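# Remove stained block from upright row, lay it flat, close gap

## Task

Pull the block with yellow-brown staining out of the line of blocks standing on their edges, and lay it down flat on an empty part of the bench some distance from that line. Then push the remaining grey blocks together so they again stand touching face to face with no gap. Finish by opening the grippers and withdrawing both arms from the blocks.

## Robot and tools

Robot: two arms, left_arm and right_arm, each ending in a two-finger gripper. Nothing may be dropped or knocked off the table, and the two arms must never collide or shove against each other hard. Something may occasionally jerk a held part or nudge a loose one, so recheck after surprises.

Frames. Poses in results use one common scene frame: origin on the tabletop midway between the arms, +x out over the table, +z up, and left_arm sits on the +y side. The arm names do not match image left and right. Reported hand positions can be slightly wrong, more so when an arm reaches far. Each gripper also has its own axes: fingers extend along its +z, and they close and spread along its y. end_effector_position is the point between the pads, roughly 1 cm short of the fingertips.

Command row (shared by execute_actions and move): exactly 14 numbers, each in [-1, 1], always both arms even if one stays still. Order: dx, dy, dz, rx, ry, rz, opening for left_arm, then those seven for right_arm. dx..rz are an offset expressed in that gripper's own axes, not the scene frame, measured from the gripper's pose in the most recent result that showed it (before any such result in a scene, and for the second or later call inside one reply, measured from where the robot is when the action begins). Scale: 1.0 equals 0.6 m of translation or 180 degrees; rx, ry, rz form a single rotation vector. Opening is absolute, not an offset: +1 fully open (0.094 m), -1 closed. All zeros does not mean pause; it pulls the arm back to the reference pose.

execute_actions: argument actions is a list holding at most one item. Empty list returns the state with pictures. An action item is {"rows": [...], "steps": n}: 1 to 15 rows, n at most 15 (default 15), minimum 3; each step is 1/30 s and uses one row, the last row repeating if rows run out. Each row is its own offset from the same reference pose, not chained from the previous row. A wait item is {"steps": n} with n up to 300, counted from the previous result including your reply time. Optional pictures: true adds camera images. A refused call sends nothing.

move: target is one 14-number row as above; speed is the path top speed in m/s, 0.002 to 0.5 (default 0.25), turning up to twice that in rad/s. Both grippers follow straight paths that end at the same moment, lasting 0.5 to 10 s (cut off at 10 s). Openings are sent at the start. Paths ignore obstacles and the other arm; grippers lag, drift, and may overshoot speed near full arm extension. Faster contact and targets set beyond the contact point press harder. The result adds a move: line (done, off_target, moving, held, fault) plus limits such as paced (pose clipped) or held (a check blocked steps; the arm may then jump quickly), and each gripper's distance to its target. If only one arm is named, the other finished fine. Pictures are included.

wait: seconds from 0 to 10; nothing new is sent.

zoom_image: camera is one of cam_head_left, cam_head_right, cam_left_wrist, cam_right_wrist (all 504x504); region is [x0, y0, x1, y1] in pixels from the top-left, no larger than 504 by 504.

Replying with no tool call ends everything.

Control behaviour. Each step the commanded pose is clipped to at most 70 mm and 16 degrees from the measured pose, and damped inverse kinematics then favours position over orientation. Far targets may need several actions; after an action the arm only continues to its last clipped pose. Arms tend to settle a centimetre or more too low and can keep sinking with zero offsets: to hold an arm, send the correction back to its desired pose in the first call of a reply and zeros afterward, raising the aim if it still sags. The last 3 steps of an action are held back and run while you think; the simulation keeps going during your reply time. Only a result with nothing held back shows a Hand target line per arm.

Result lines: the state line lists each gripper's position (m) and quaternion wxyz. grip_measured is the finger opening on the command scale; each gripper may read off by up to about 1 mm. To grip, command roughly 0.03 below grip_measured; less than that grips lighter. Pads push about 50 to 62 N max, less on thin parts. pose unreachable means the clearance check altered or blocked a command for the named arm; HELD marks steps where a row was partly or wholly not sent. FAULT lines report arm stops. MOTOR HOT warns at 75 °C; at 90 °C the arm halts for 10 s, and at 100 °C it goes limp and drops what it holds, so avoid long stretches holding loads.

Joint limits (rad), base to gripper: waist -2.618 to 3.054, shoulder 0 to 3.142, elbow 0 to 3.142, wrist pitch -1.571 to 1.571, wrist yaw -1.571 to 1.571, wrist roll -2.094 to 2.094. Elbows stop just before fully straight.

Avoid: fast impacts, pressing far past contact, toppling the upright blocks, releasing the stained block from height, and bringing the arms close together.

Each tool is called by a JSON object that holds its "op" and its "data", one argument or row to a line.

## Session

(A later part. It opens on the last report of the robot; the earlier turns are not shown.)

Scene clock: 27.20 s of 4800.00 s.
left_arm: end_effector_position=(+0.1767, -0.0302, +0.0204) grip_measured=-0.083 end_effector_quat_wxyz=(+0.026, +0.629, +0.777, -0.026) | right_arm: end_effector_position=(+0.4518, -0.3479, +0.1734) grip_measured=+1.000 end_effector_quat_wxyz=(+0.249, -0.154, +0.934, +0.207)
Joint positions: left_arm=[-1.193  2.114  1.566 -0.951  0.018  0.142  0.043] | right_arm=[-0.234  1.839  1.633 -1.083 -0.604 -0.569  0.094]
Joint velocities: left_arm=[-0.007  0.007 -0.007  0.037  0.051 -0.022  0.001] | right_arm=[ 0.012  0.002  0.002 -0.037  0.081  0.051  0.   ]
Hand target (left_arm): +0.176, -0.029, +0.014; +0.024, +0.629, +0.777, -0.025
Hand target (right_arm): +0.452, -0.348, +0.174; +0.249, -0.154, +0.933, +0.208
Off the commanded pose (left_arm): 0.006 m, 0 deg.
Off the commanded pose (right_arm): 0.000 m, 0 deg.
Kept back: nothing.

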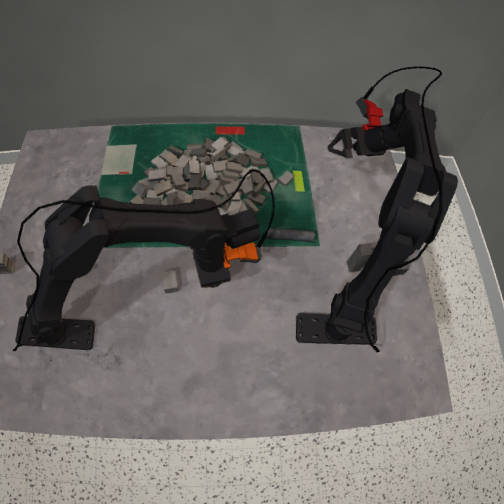

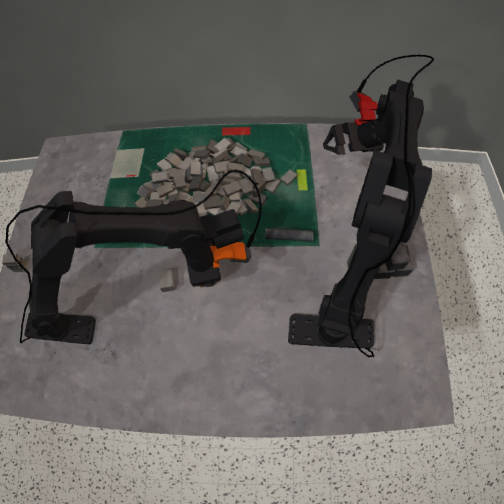

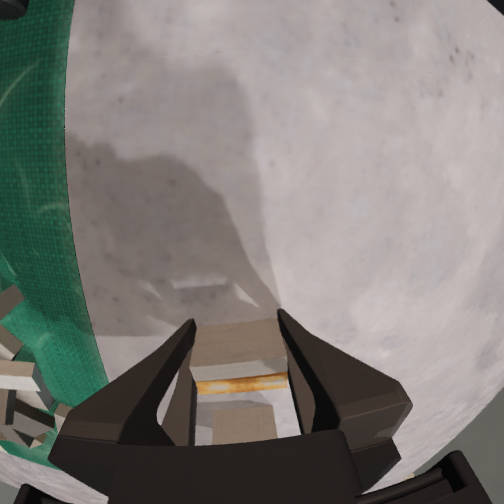

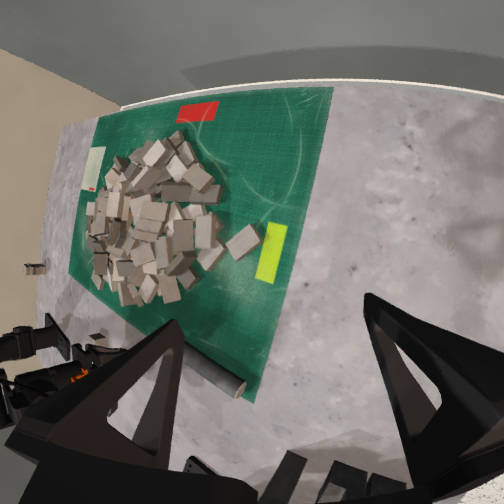

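{"op": "move", "data": {
  "target": [0,0,0.008,0,0,0,-0.5,0,0,0,0,0,0,1],
  "speed": 0.03
}}

{"op": "move", "data": {
  "target": [0,0,-0.004,0,0,0,0.15,0,0,0,0,0,0,1]
}}

{"op": "move", "data": {
  "target": [-0.014,0,-0.004,0,0,0,0.15,0,0,0,0,0,0,1],
  "speed": 0.03
}}

{"op": "move", "data": {
  "target": [0,0,-0.004,0,0,0,-0.5,0,0,0,0,0,0,1]
}}

{"op": "move", "data": {
  "target": [0,0,-0.05,0,0,0,-0.5,0,0,0,0,0,0,1],
  "speed": 0.05
}}

Scene clock: 28.13 s of 4800.00 s.
left_arm: end_effector_position=(+0.1767, -0.0303, +0.0204) grip_measured=-0.083 end_effector_quat_wxyz=(+0.026, +0.629, +0.777, -0.026) | right_arm: end_effector_position=(+0.4518, -0.3482, +0.1732) grip_measured=+1.000 end_effector_quat_wxyz=(+0.248, -0.154, +0.934, +0.206)
Joint positions: left_arm=[-1.193  2.114  1.566 -0.951  0.018  0.142  0.043] | right_arm=[-0.234  1.839  1.633 -1.083 -0.602 -0.569  0.094]
Joint velocities: left_arm=[-0.002 -0.017 -0.007 -0.022  0.022 -0.007 -0.   ] | right_arm=[ 0.007 -0.012  0.012  0.037 -0.022 -0.051  0.   ]
Hand target (left_arm): +0.177, -0.031, +0.016; +0.026, +0.629, +0.777, -0.026
Hand target (right_arm): +0.452, -0.348, +0.173; +0.249, -0.154, +0.934, +0.207
Off the commanded pose (left_arm): 0.005 m, 0 deg.
Off the commanded pose (right_arm): 0.000 m, 0 deg.
Kept back: nothing.
move: done

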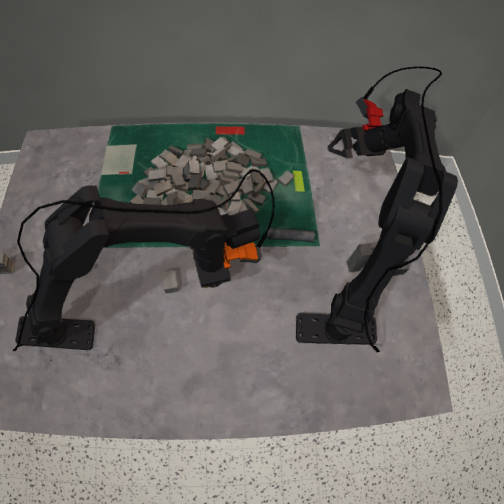

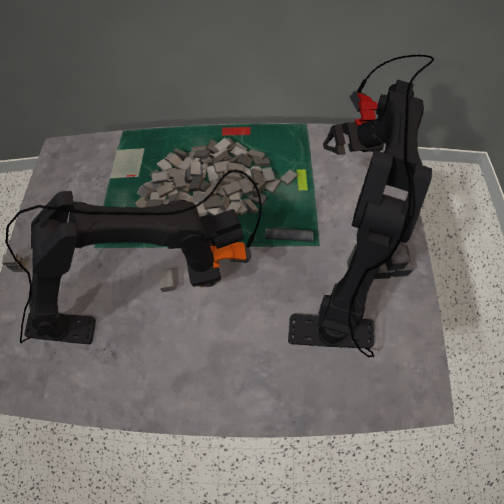

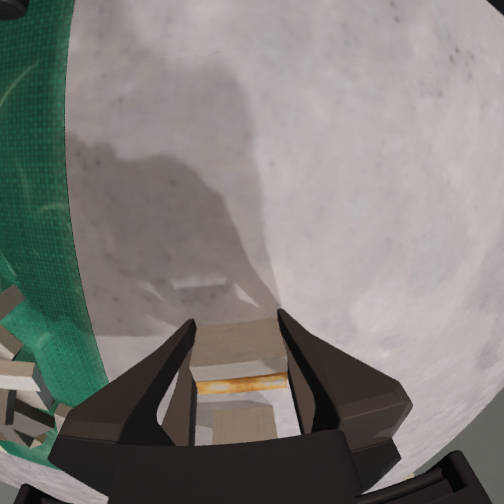

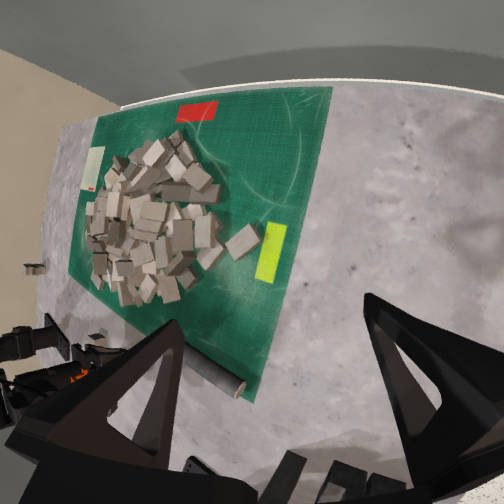

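Scene clock: 28.83 s of 4800.00 s.
left_arm: end_effector_position=(+0.1767, -0.0303, +0.0204) grip_measured=+0.147 end_effector_quat_wxyz=(+0.026, +0.629, +0.777, -0.026) | right_arm: end_effector_position=(+0.4517, -0.3485, +0.1730) grip_measured=+1.000 end_effector_quat_wxyz=(+0.248, -0.154, +0.934, +0.205)
Joint positions: left_arm=[-1.193  2.114  1.566 -0.951  0.018  0.142  0.054] | right_arm=[-0.234  1.839  1.633 -1.083 -0.6   -0.569  0.094]
Joint velocities: left_arm=[-0.012  0.012  0.012  0.051 -0.022 -0.051 -0.   ] | right_arm=[-0.017 -0.002 -0.012  0.022 -0.022 -0.022  0.   ]
Hand target (left_arm): +0.177, -0.030, +0.023; +0.026, +0.629, +0.777, -0.026
Hand target (right_arm): +0.452, -0.348, +0.173; +0.248, -0.154, +0.934, +0.206
Off the commanded pose (left_arm): 0.002 m, 0 deg.
Off the commanded pose (right_arm): 0.000 m, 0 deg.
Kept back: nothing.
move: done

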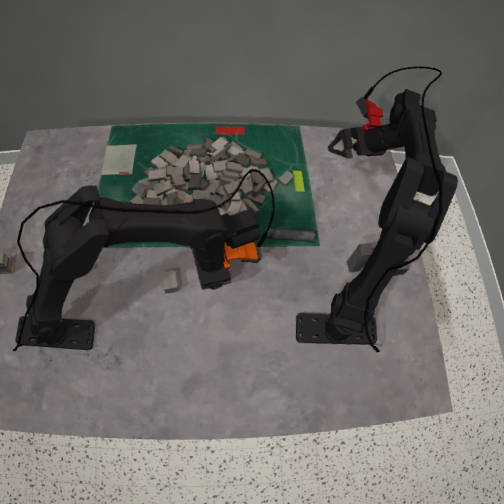

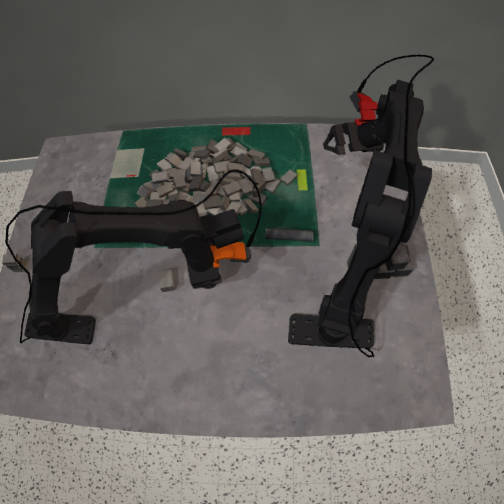

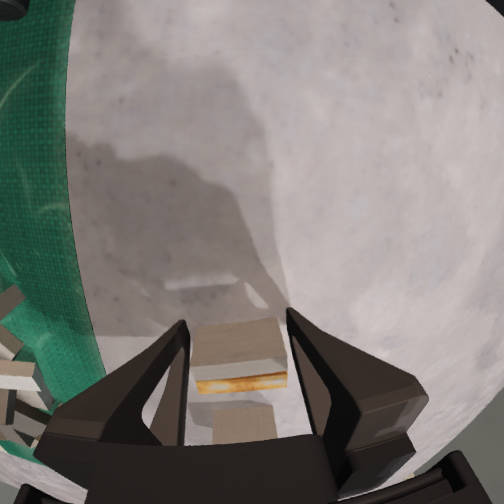

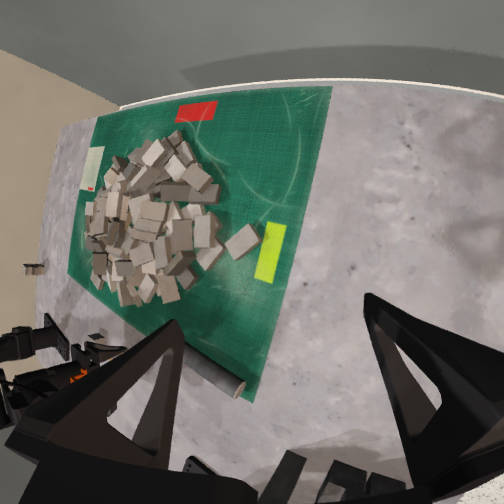

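Scene clock: 29.60 s of 4800.00 s.
left_arm: end_effector_position=(+0.1794, -0.0376, +0.0264) grip_measured=+0.147 end_effector_quat_wxyz=(+0.035, +0.629, +0.776, -0.031) | right_arm: end_effector_position=(+0.4517, -0.3487, +0.1728) grip_measured=+1.000 end_effector_quat_wxyz=(+0.248, -0.154, +0.935, +0.204)
Joint positions: left_arm=[-1.193  2.118  1.596 -0.957  0.018  0.142  0.054] | right_arm=[-0.234  1.839  1.633 -1.083 -0.598 -0.569  0.094]
Joint velocities: left_arm=[-0.002  0.002  0.002 -0.051  0.022 -0.037 -0.001] | right_arm=[-0.002 -0.007  0.002 -0.037  0.051 -0.022  0.   ]
Hand target (left_arm): +0.178, -0.038, +0.023; +0.027, +0.629, +0.777, -0.026
Hand target (right_arm): +0.452, -0.348, +0.173; +0.248, -0.154, +0.934, +0.205
Off the commanded pose (left_arm): 0.003 m, 1 deg.
Off the commanded pose (right_arm): 0.000 m, 0 deg.
Kept back: nothing.
move: done

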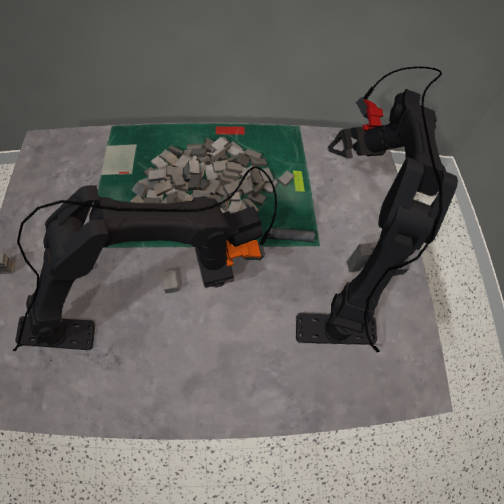

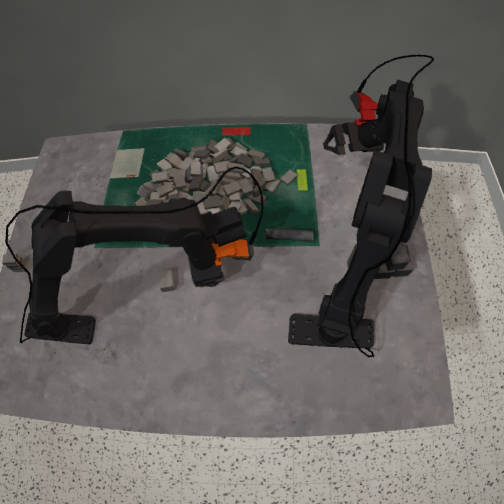

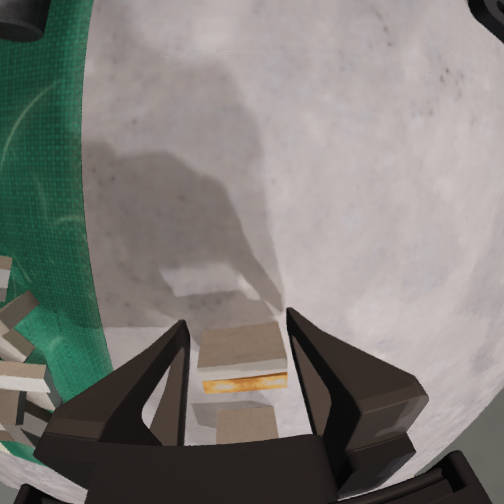

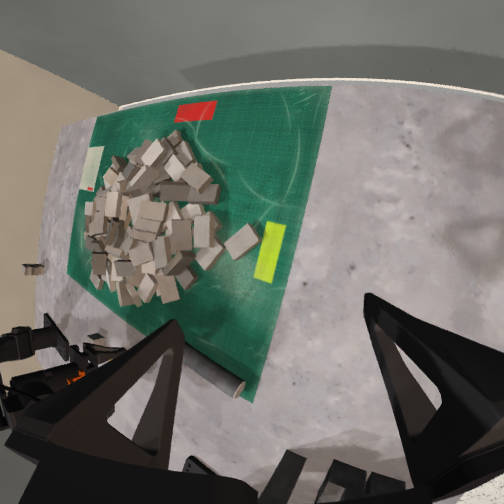

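Scene clock: 30.30 s of 4800.00 s.
left_arm: end_effector_position=(+0.1793, -0.0376, +0.0264) grip_measured=-0.096 end_effector_quat_wxyz=(+0.035, +0.629, +0.776, -0.031) | right_arm: end_effector_position=(+0.4517, -0.3490, +0.1727) grip_measured=+1.000 end_effector_quat_wxyz=(+0.247, -0.153, +0.935, +0.203)
Joint positions: left_arm=[-1.193  2.118  1.596 -0.957  0.018  0.142  0.042] | right_arm=[-0.234  1.839  1.633 -1.083 -0.596 -0.569  0.094]
Joint velocities: left_arm=[ 0.007 -0.002 -0.017  0.051  0.051 -0.037 -0.   ] | right_arm=[-0.007 -0.002 -0.007  0.007 -0.066 -0.081  0.   ]
Hand target (left_arm): +0.179, -0.037, +0.029; +0.035, +0.629, +0.776, -0.031
Hand target (right_arm): +0.452, -0.349, +0.173; +0.248, -0.154, +0.935, +0.204
Off the commanded pose (left_arm): 0.002 m, 0 deg.
Off the commanded pose (right_arm): 0.000 m, 0 deg.
Kept back: nothing.
move: done

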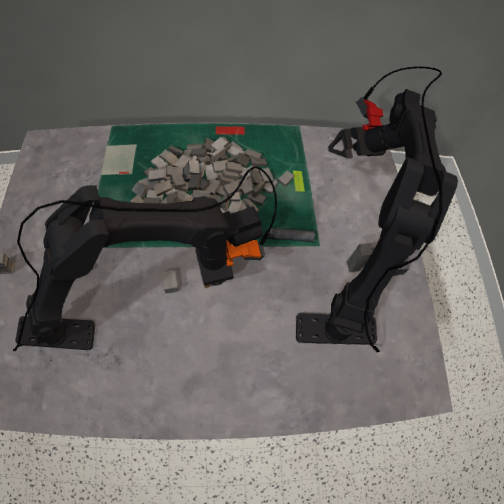

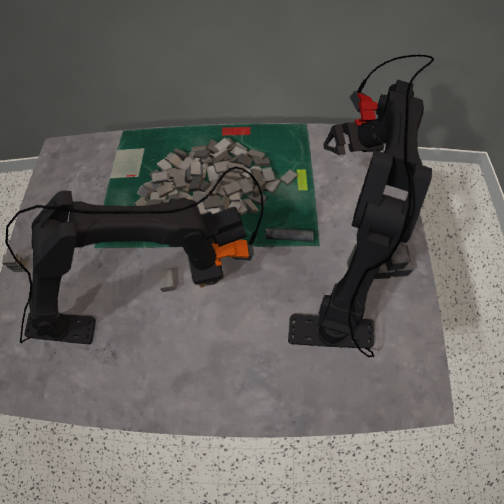

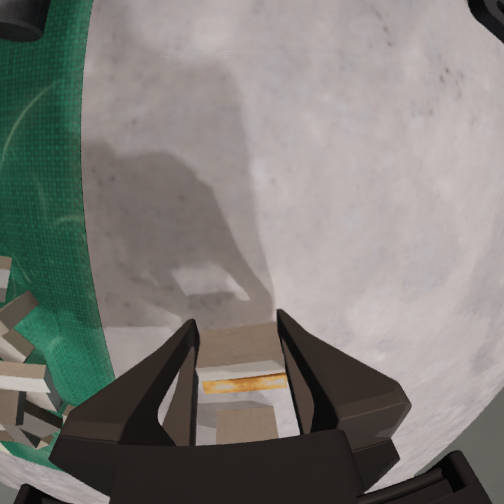

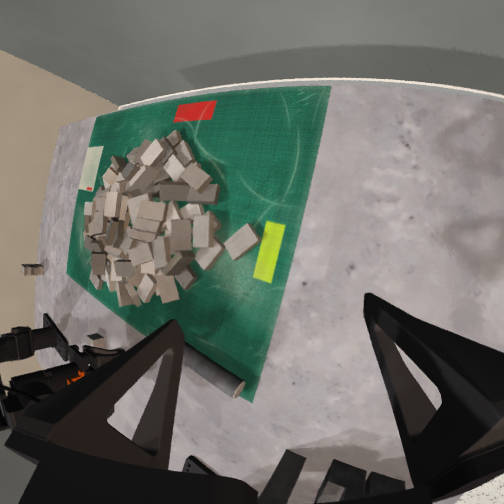

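Scene clock: 31.27 s of 4800.00 s.
left_arm: end_effector_position=(+0.1776, -0.0330, +0.0422) grip_measured=-0.096 end_effector_quat_wxyz=(+0.027, +0.629, +0.777, -0.027) | right_arm: end_effector_position=(+0.4516, -0.3493, +0.1725) grip_measured=+1.000 end_effector_quat_wxyz=(+0.247, -0.153, +0.935, +0.203)
Joint positions: left_arm=[-1.193  2.099  1.632 -1.029  0.018  0.142  0.042] | right_arm=[-0.234  1.839  1.633 -1.083 -0.594 -0.569  0.094]
Joint velocities: left_arm=[-0.017  0.012 -0.002  0.037 -0.037  0.007 -0.   ] | right_arm=[-0.017  0.012 -0.002  0.037 -0.051 -0.007  0.   ]
Hand target (left_arm): +0.179, -0.035, +0.056; +0.035, +0.629, +0.776, -0.031
Hand target (right_arm): +0.452, -0.349, +0.173; +0.247, -0.153, +0.935, +0.203
Off the commanded pose (left_arm): 0.014 m, 1 deg.
Off the commanded pose (right_arm): 0.000 m, 0 deg.
Kept back: nothing.
move: off_target (left_arm)

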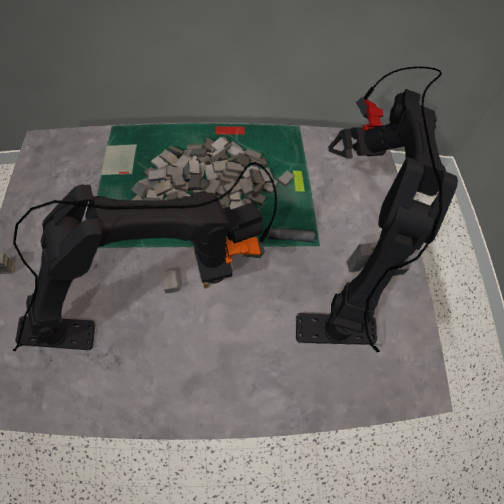

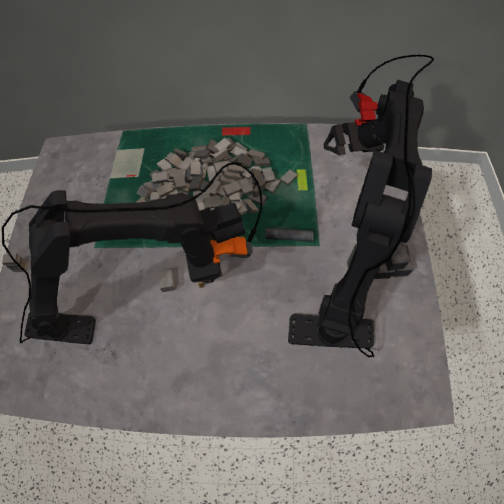

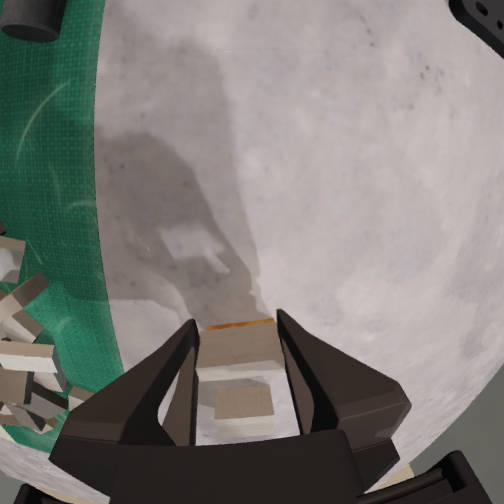

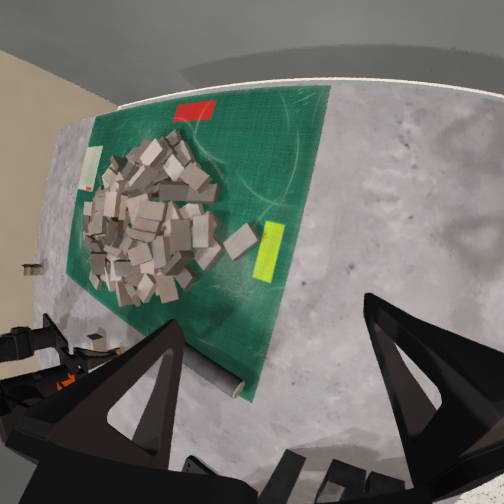

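{"op": "move", "data": {
  "target": [0.09,-0.008,0.0,0,0,0,-0.5,0,0,0,0,0,0,1],
  "speed": 0.1
}}

Scene clock: 33.37 s of 4800.00 s.
left_arm: end_effector_position=(+0.1592, +0.0172, +0.0349) grip_measured=-0.096 end_effector_quat_wxyz=(+0.019, +0.629, +0.777, -0.022) | right_arm: end_effector_position=(+0.4516, -0.3496, +0.1723) grip_measured=+1.000 end_effector_quat_wxyz=(+0.247, -0.153, +0.935, +0.202)
Joint positions: left_arm=[-1.193  1.927  1.352 -0.94   0.018  0.142  0.042] | right_arm=[-0.234  1.839  1.633 -1.083 -0.592 -0.569  0.094]
Joint velocities: left_arm=[-0.012  0.012 -0.007  0.051  0.022 -0.007 -0.001] | right_arm=[-0.012  0.012  0.002 -0.066  0.037 -0.022  0.   ]
Hand target (left_arm): +0.161, +0.018, +0.039; +0.027, +0.629, +0.777, -0.027
Hand target (right_arm): +0.452, -0.349, +0.172; +0.247, -0.153, +0.935, +0.203
Off the commanded pose (left_arm): 0.004 m, 1 deg.
Off the commanded pose (right_arm): 0.000 m, 0 deg.
Kept back: nothing.
move: done

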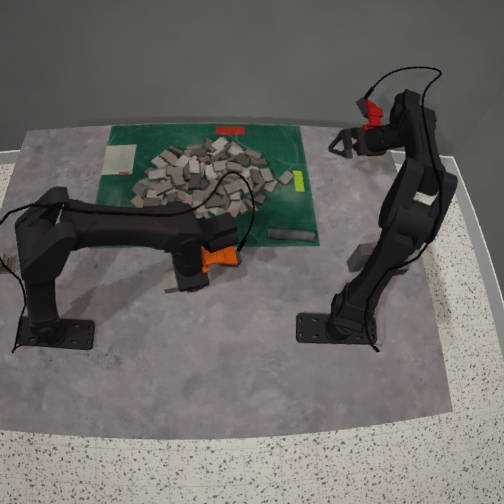

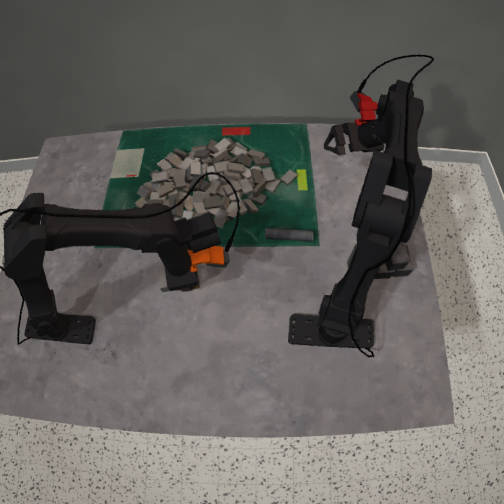

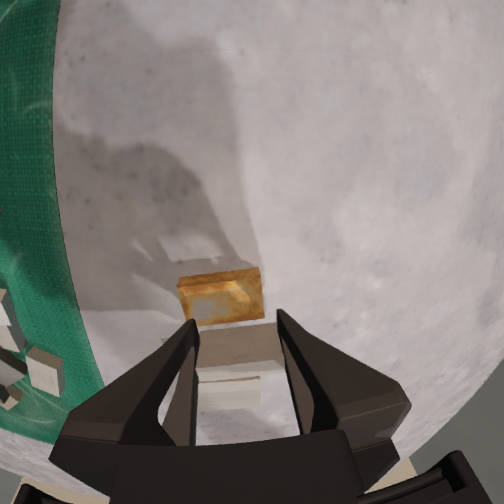

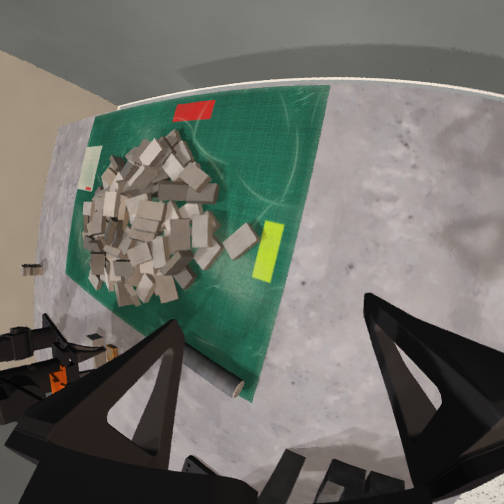

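{"op": "move", "data": {
  "target": [0.004,0,0.016,0,0,0,-0.5,0,0,0,0,0,0,1],
  "speed": 0.03
}}

{"op": "move", "data": {
  "target": [0.022,0,-0.003,0,0,0,-0.5,0,0,0,0,0,0,1],
  "speed": 0.02
}}

Scene clock: 34.40 s of 4800.00 s.
left_arm: end_effector_position=(+0.1594, +0.0167, +0.0313) grip_measured=-0.096 end_effector_quat_wxyz=(+0.022, +0.629, +0.777, -0.024) | right_arm: end_effector_position=(+0.4515, -0.3499, +0.1721) grip_measured=+1.000 end_effector_quat_wxyz=(+0.246, -0.153, +0.936, +0.201)
Joint positions: left_arm=[-1.193  1.927  1.336 -0.916  0.018  0.142  0.042] | right_arm=[-0.234  1.839  1.633 -1.083 -0.59  -0.569  0.094]
Joint velocities: left_arm=[ 0.002  0.007  0.002  0.007 -0.051 -0.007 -0.   ] | right_arm=[-0.007  0.007 -0.007  0.095  0.066  0.007  0.   ]
Hand target (left_arm): +0.159, +0.019, +0.025; +0.019, +0.629, +0.777, -0.022
Hand target (right_arm): +0.452, -0.350, +0.172; +0.247, -0.153, +0.935, +0.202
Off the commanded pose (left_arm): 0.006 m, 0 deg.
Off the commanded pose (right_arm): 0.000 m, 0 deg.
Kept back: nothing.
move: done

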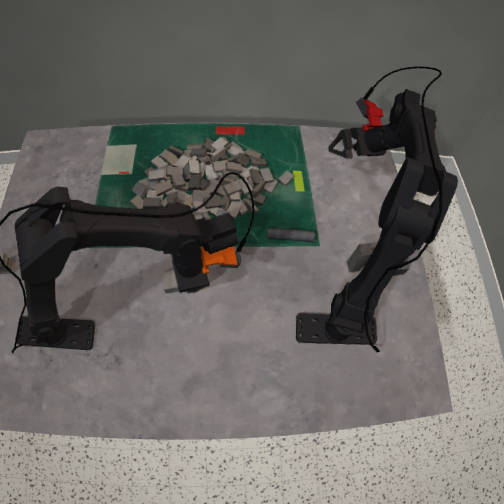

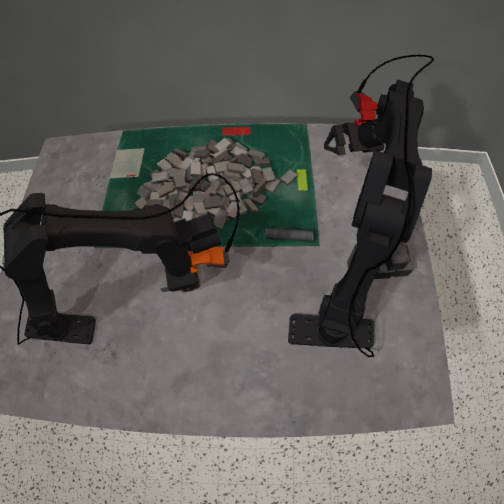

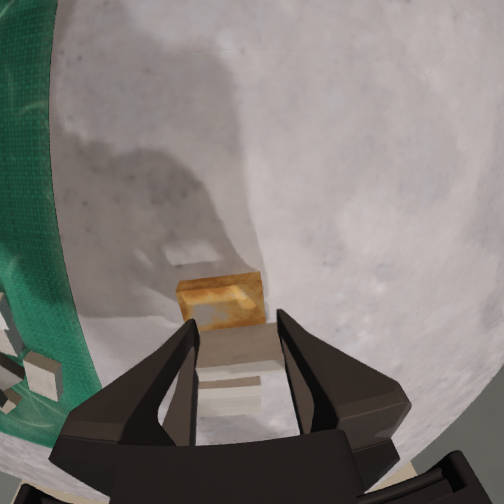

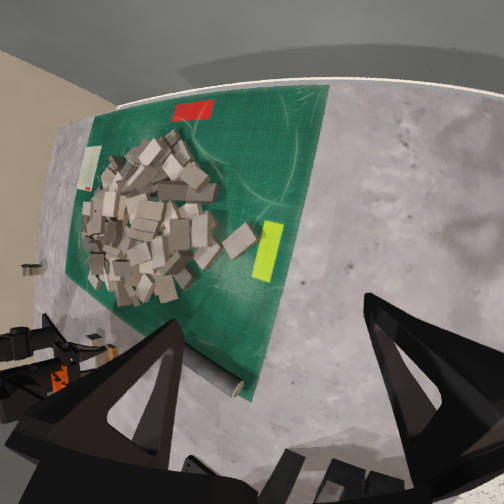

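Scene clock: 35.30 s of 4800.00 s.
left_arm: end_effector_position=(+0.1556, +0.0271, +0.0287) grip_measured=-0.096 end_effector_quat_wxyz=(+0.016, +0.629, +0.777, -0.020) | right_arm: end_effector_position=(+0.4515, -0.3502, +0.1719) grip_measured=+1.000 end_effector_quat_wxyz=(+0.246, -0.153, +0.936, +0.200)
Joint positions: left_arm=[-1.193  1.904  1.293 -0.911  0.018  0.142  0.042] | right_arm=[-0.234  1.839  1.633 -1.083 -0.588 -0.569  0.094]
Joint velocities: left_arm=[ 0.012  0.002 -0.002 -0.051 -0.022 -0.007 -0.001] | right_arm=[-0.002  0.002 -0.017 -0.007  0.037 -0.022  0.   ]
Hand target (left_arm): +0.157, +0.030, +0.032; +0.022, +0.629, +0.777, -0.024
Hand target (right_arm): +0.452, -0.350, +0.172; +0.246, -0.153, +0.936, +0.201
Off the commanded pose (left_arm): 0.004 m, 1 deg.
Off the commanded pose (right_arm): 0.000 m, 0 deg.
Kept back: nothing.
move: done

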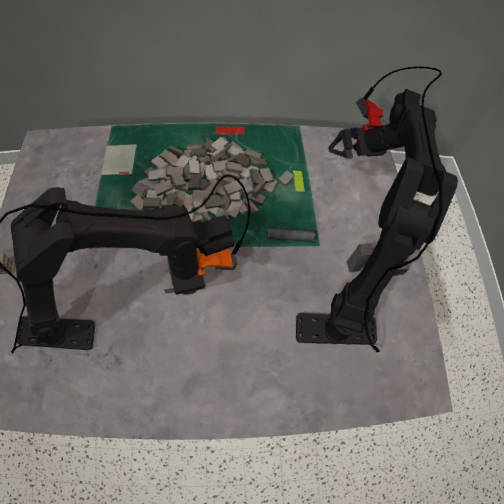

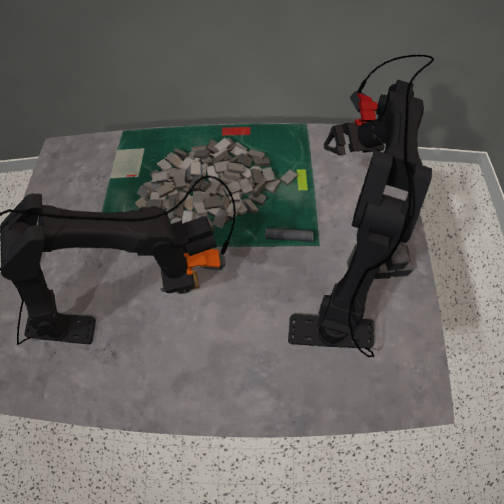

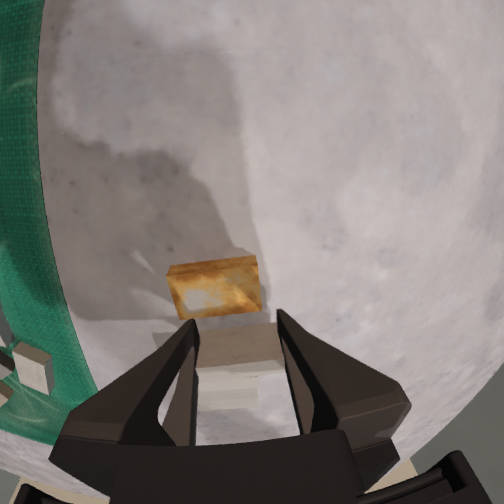

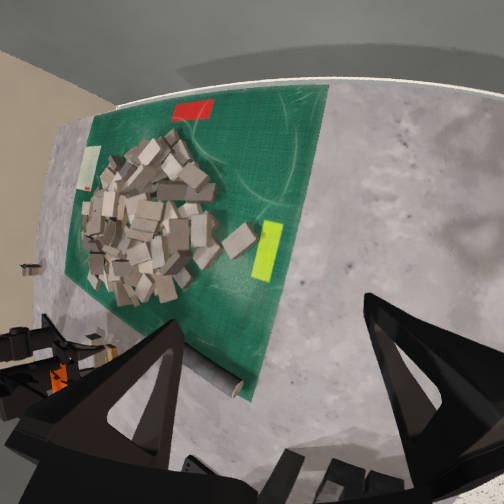

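{"op": "move", "data": {
  "target": [0.006,0.009,0.008,0,0,0,-0.5,0,0,0,0,0,0,1],
  "speed": 0.02
}}

{"op": "move", "data": {
  "target": [0,0,-0.004,0,0,0,0.3,0,0,0,0,0,0,1]
}}

{"op": "move", "data": {
  "target": [0,0,-0.12,0,0,0,0.3,0,0,0,0,0,0,1],
  "speed": 0.1
}}

Scene clock: 36.23 s of 4800.00 s.
left_arm: end_effector_position=(+0.1562, +0.0255, +0.0288) grip_measured=-0.096 end_effector_quat_wxyz=(+0.019, +0.631, +0.775, -0.022) | right_arm: end_effector_position=(+0.4514, -0.3504, +0.1718) grip_measured=+1.000 end_effector_quat_wxyz=(+0.246, -0.153, +0.936, +0.199)
Joint positions: left_arm=[-1.193  1.904  1.293 -0.905  0.018  0.148  0.042] | right_arm=[-0.234  1.839  1.633 -1.083 -0.587 -0.569  0.094]
Joint velocities: left_arm=[-0.012  0.002 -0.012  0.022 -0.007  0.022 -0.   ] | right_arm=[ 0.012  0.002  0.002  0.022 -0.037 -0.022  0.   ]
Hand target (left_arm): +0.160, +0.032, +0.024; +0.016, +0.629, +0.777, -0.020
Hand target (right_arm): +0.451, -0.350, +0.172; +0.246, -0.153, +0.936, +0.200
Off the commanded pose (left_arm): 0.009 m, 1 deg.
Off the commanded pose (right_arm): 0.000 m, 0 deg.
Kept back: nothing.
move: done

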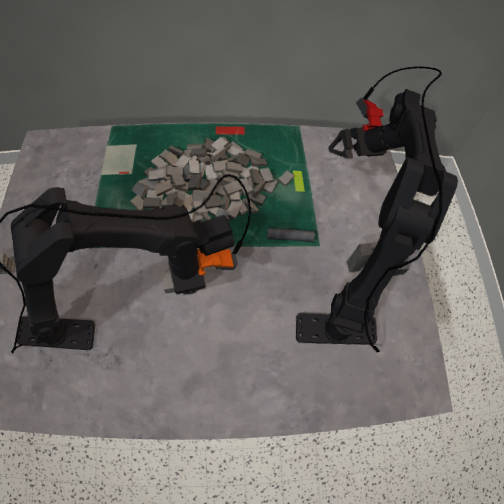

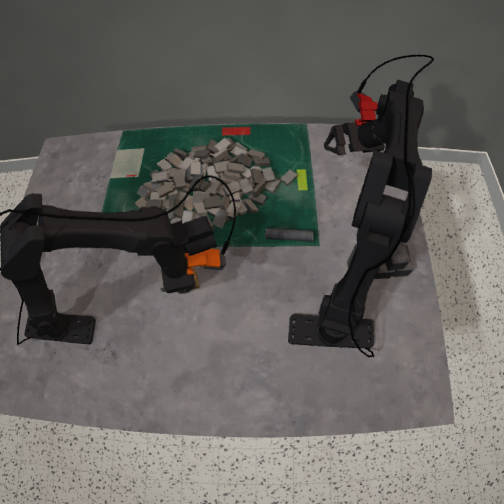

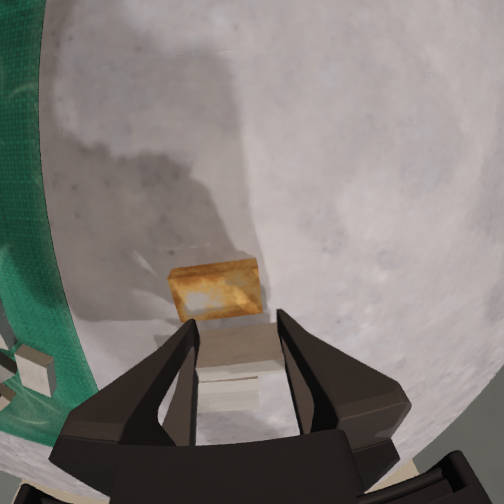

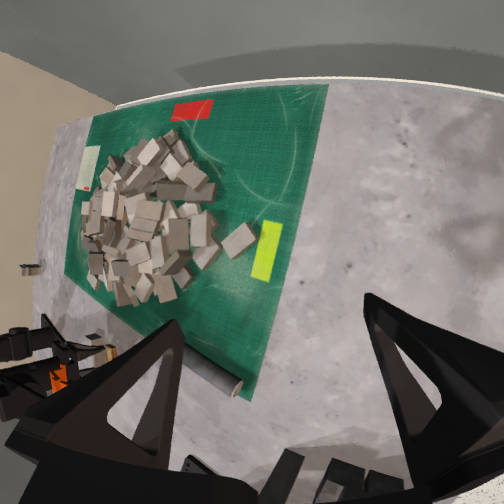

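Scene clock: 36.93 s of 4800.00 s.
left_arm: end_effector_position=(+0.1562, +0.0254, +0.0288) grip_measured=+0.297 end_effector_quat_wxyz=(+0.019, +0.631, +0.775, -0.022) | right_arm: end_effector_position=(+0.4514, -0.3507, +0.1716) grip_measured=+1.000 end_effector_quat_wxyz=(+0.245, -0.153, +0.937, +0.198)
Joint positions: left_arm=[-1.193  1.904  1.293 -0.904  0.018  0.148  0.061] | right_arm=[-0.234  1.839  1.633 -1.083 -0.585 -0.569  0.094]
Joint velocities: left_arm=[-0.002  0.002 -0.007  0.037 -0.007  0.066 -0.   ] | right_arm=[ 0.007  0.007 -0.022 -0.081 -0.022 -0.081  0.   ]
Hand target (left_arm): +0.156, +0.026, +0.031; +0.019, +0.631, +0.775, -0.022
Hand target (right_arm): +0.451, -0.350, +0.172; +0.246, -0.153, +0.936, +0.199
Off the commanded pose (left_arm): 0.002 m, 0 deg.
Off the commanded pose (right_arm): 0.000 m, 0 deg.
Kept back: nothing.
move: done

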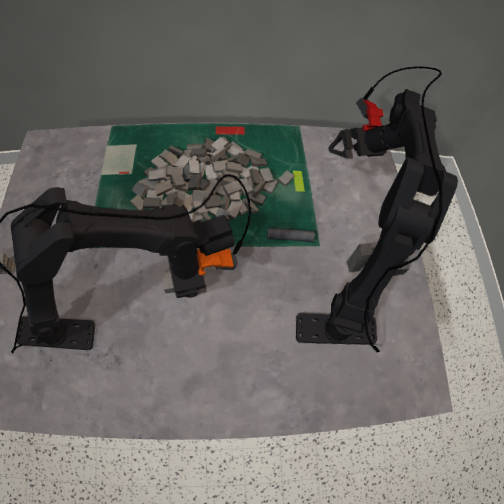

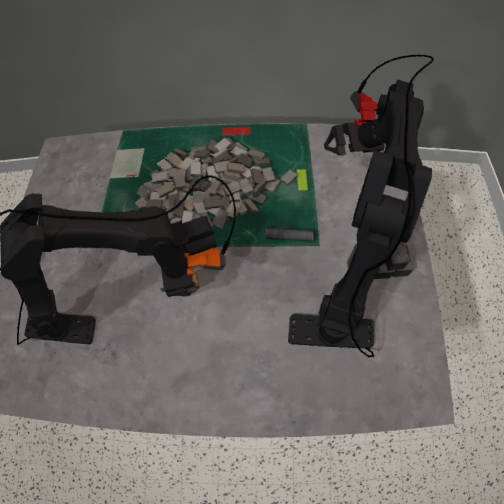

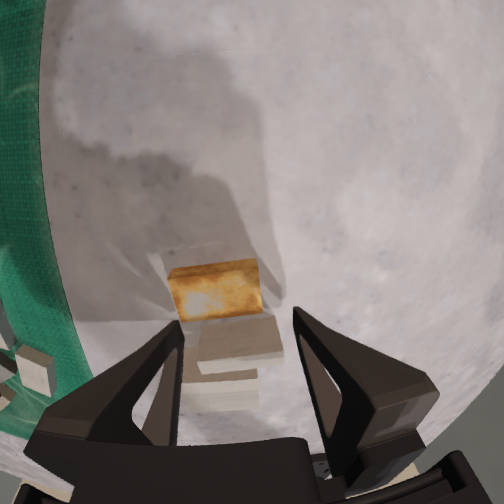

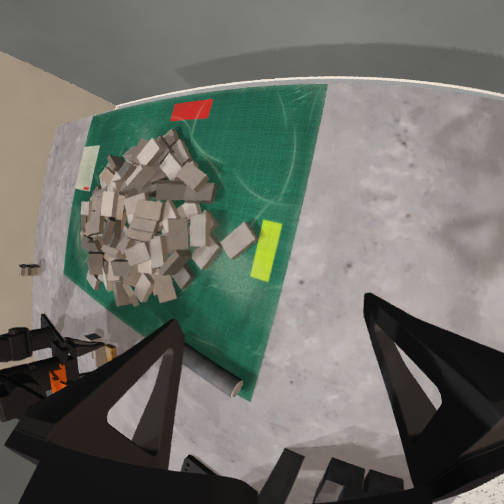

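Scene clock: 38.23 s of 4800.00 s.
left_arm: end_effector_position=(+0.1543, +0.0306, +0.0899) grip_measured=+0.297 end_effector_quat_wxyz=(+0.012, +0.631, +0.775, -0.018) | right_arm: end_effector_position=(+0.4514, -0.3510, +0.1714) grip_measured=+1.000 end_effector_quat_wxyz=(+0.245, -0.153, +0.937, +0.198)
Joint positions: left_arm=[-1.193  1.84   1.461 -1.153  0.018  0.148  0.061] | right_arm=[-0.234  1.839  1.633 -1.083 -0.583 -0.569  0.094]
Joint velocities: left_arm=[-0.007 -0.012  0.002  0.007 -0.081 -0.007  0.   ] | right_arm=[-0.012 -0.002 -0.012 -0.037 -0.007 -0.11   0.   ]
Hand target (left_arm): +0.155, +0.029, +0.101; +0.020, +0.631, +0.775, -0.022
Hand target (right_arm): +0.451, -0.351, +0.172; +0.245, -0.153, +0.937, +0.198
Off the commanded pose (left_arm): 0.011 m, 1 deg.
Off the commanded pose (right_arm): 0.000 m, 0 deg.
Kept back: nothing.
move: off_target (left_arm)

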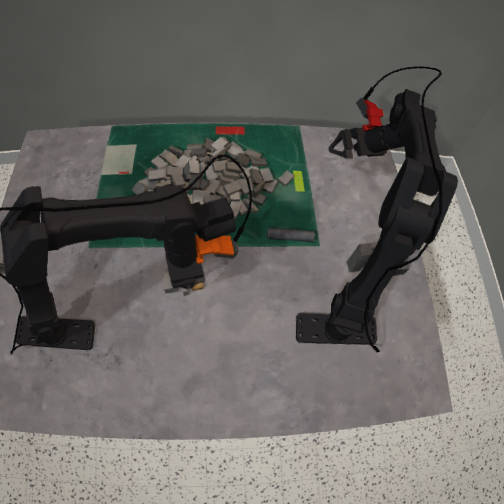

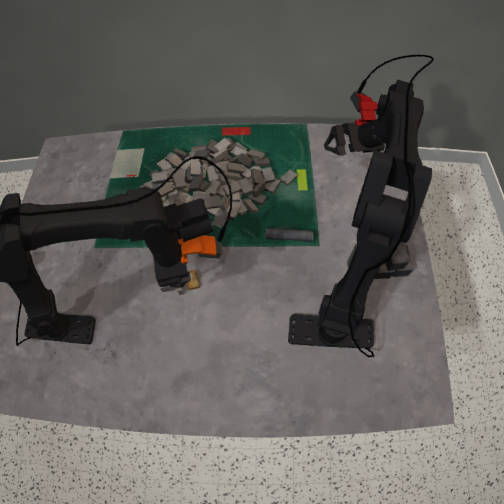

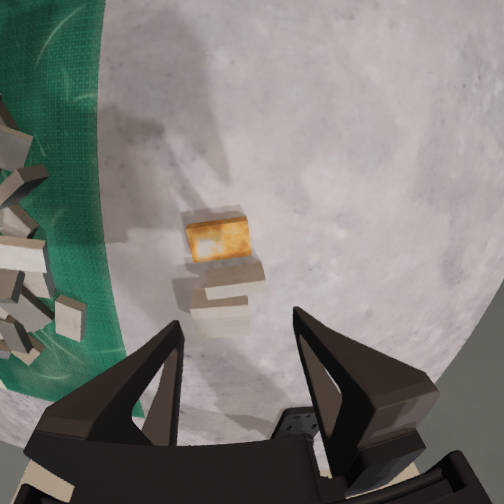

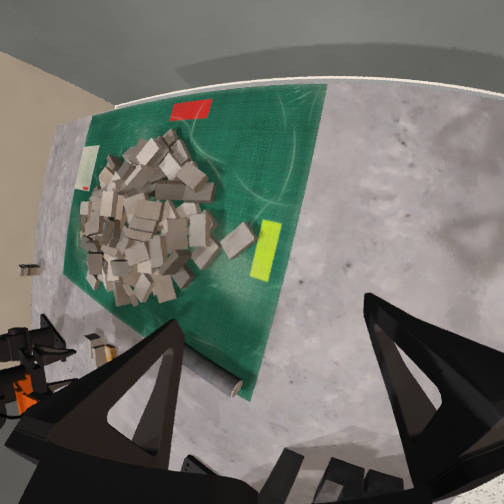

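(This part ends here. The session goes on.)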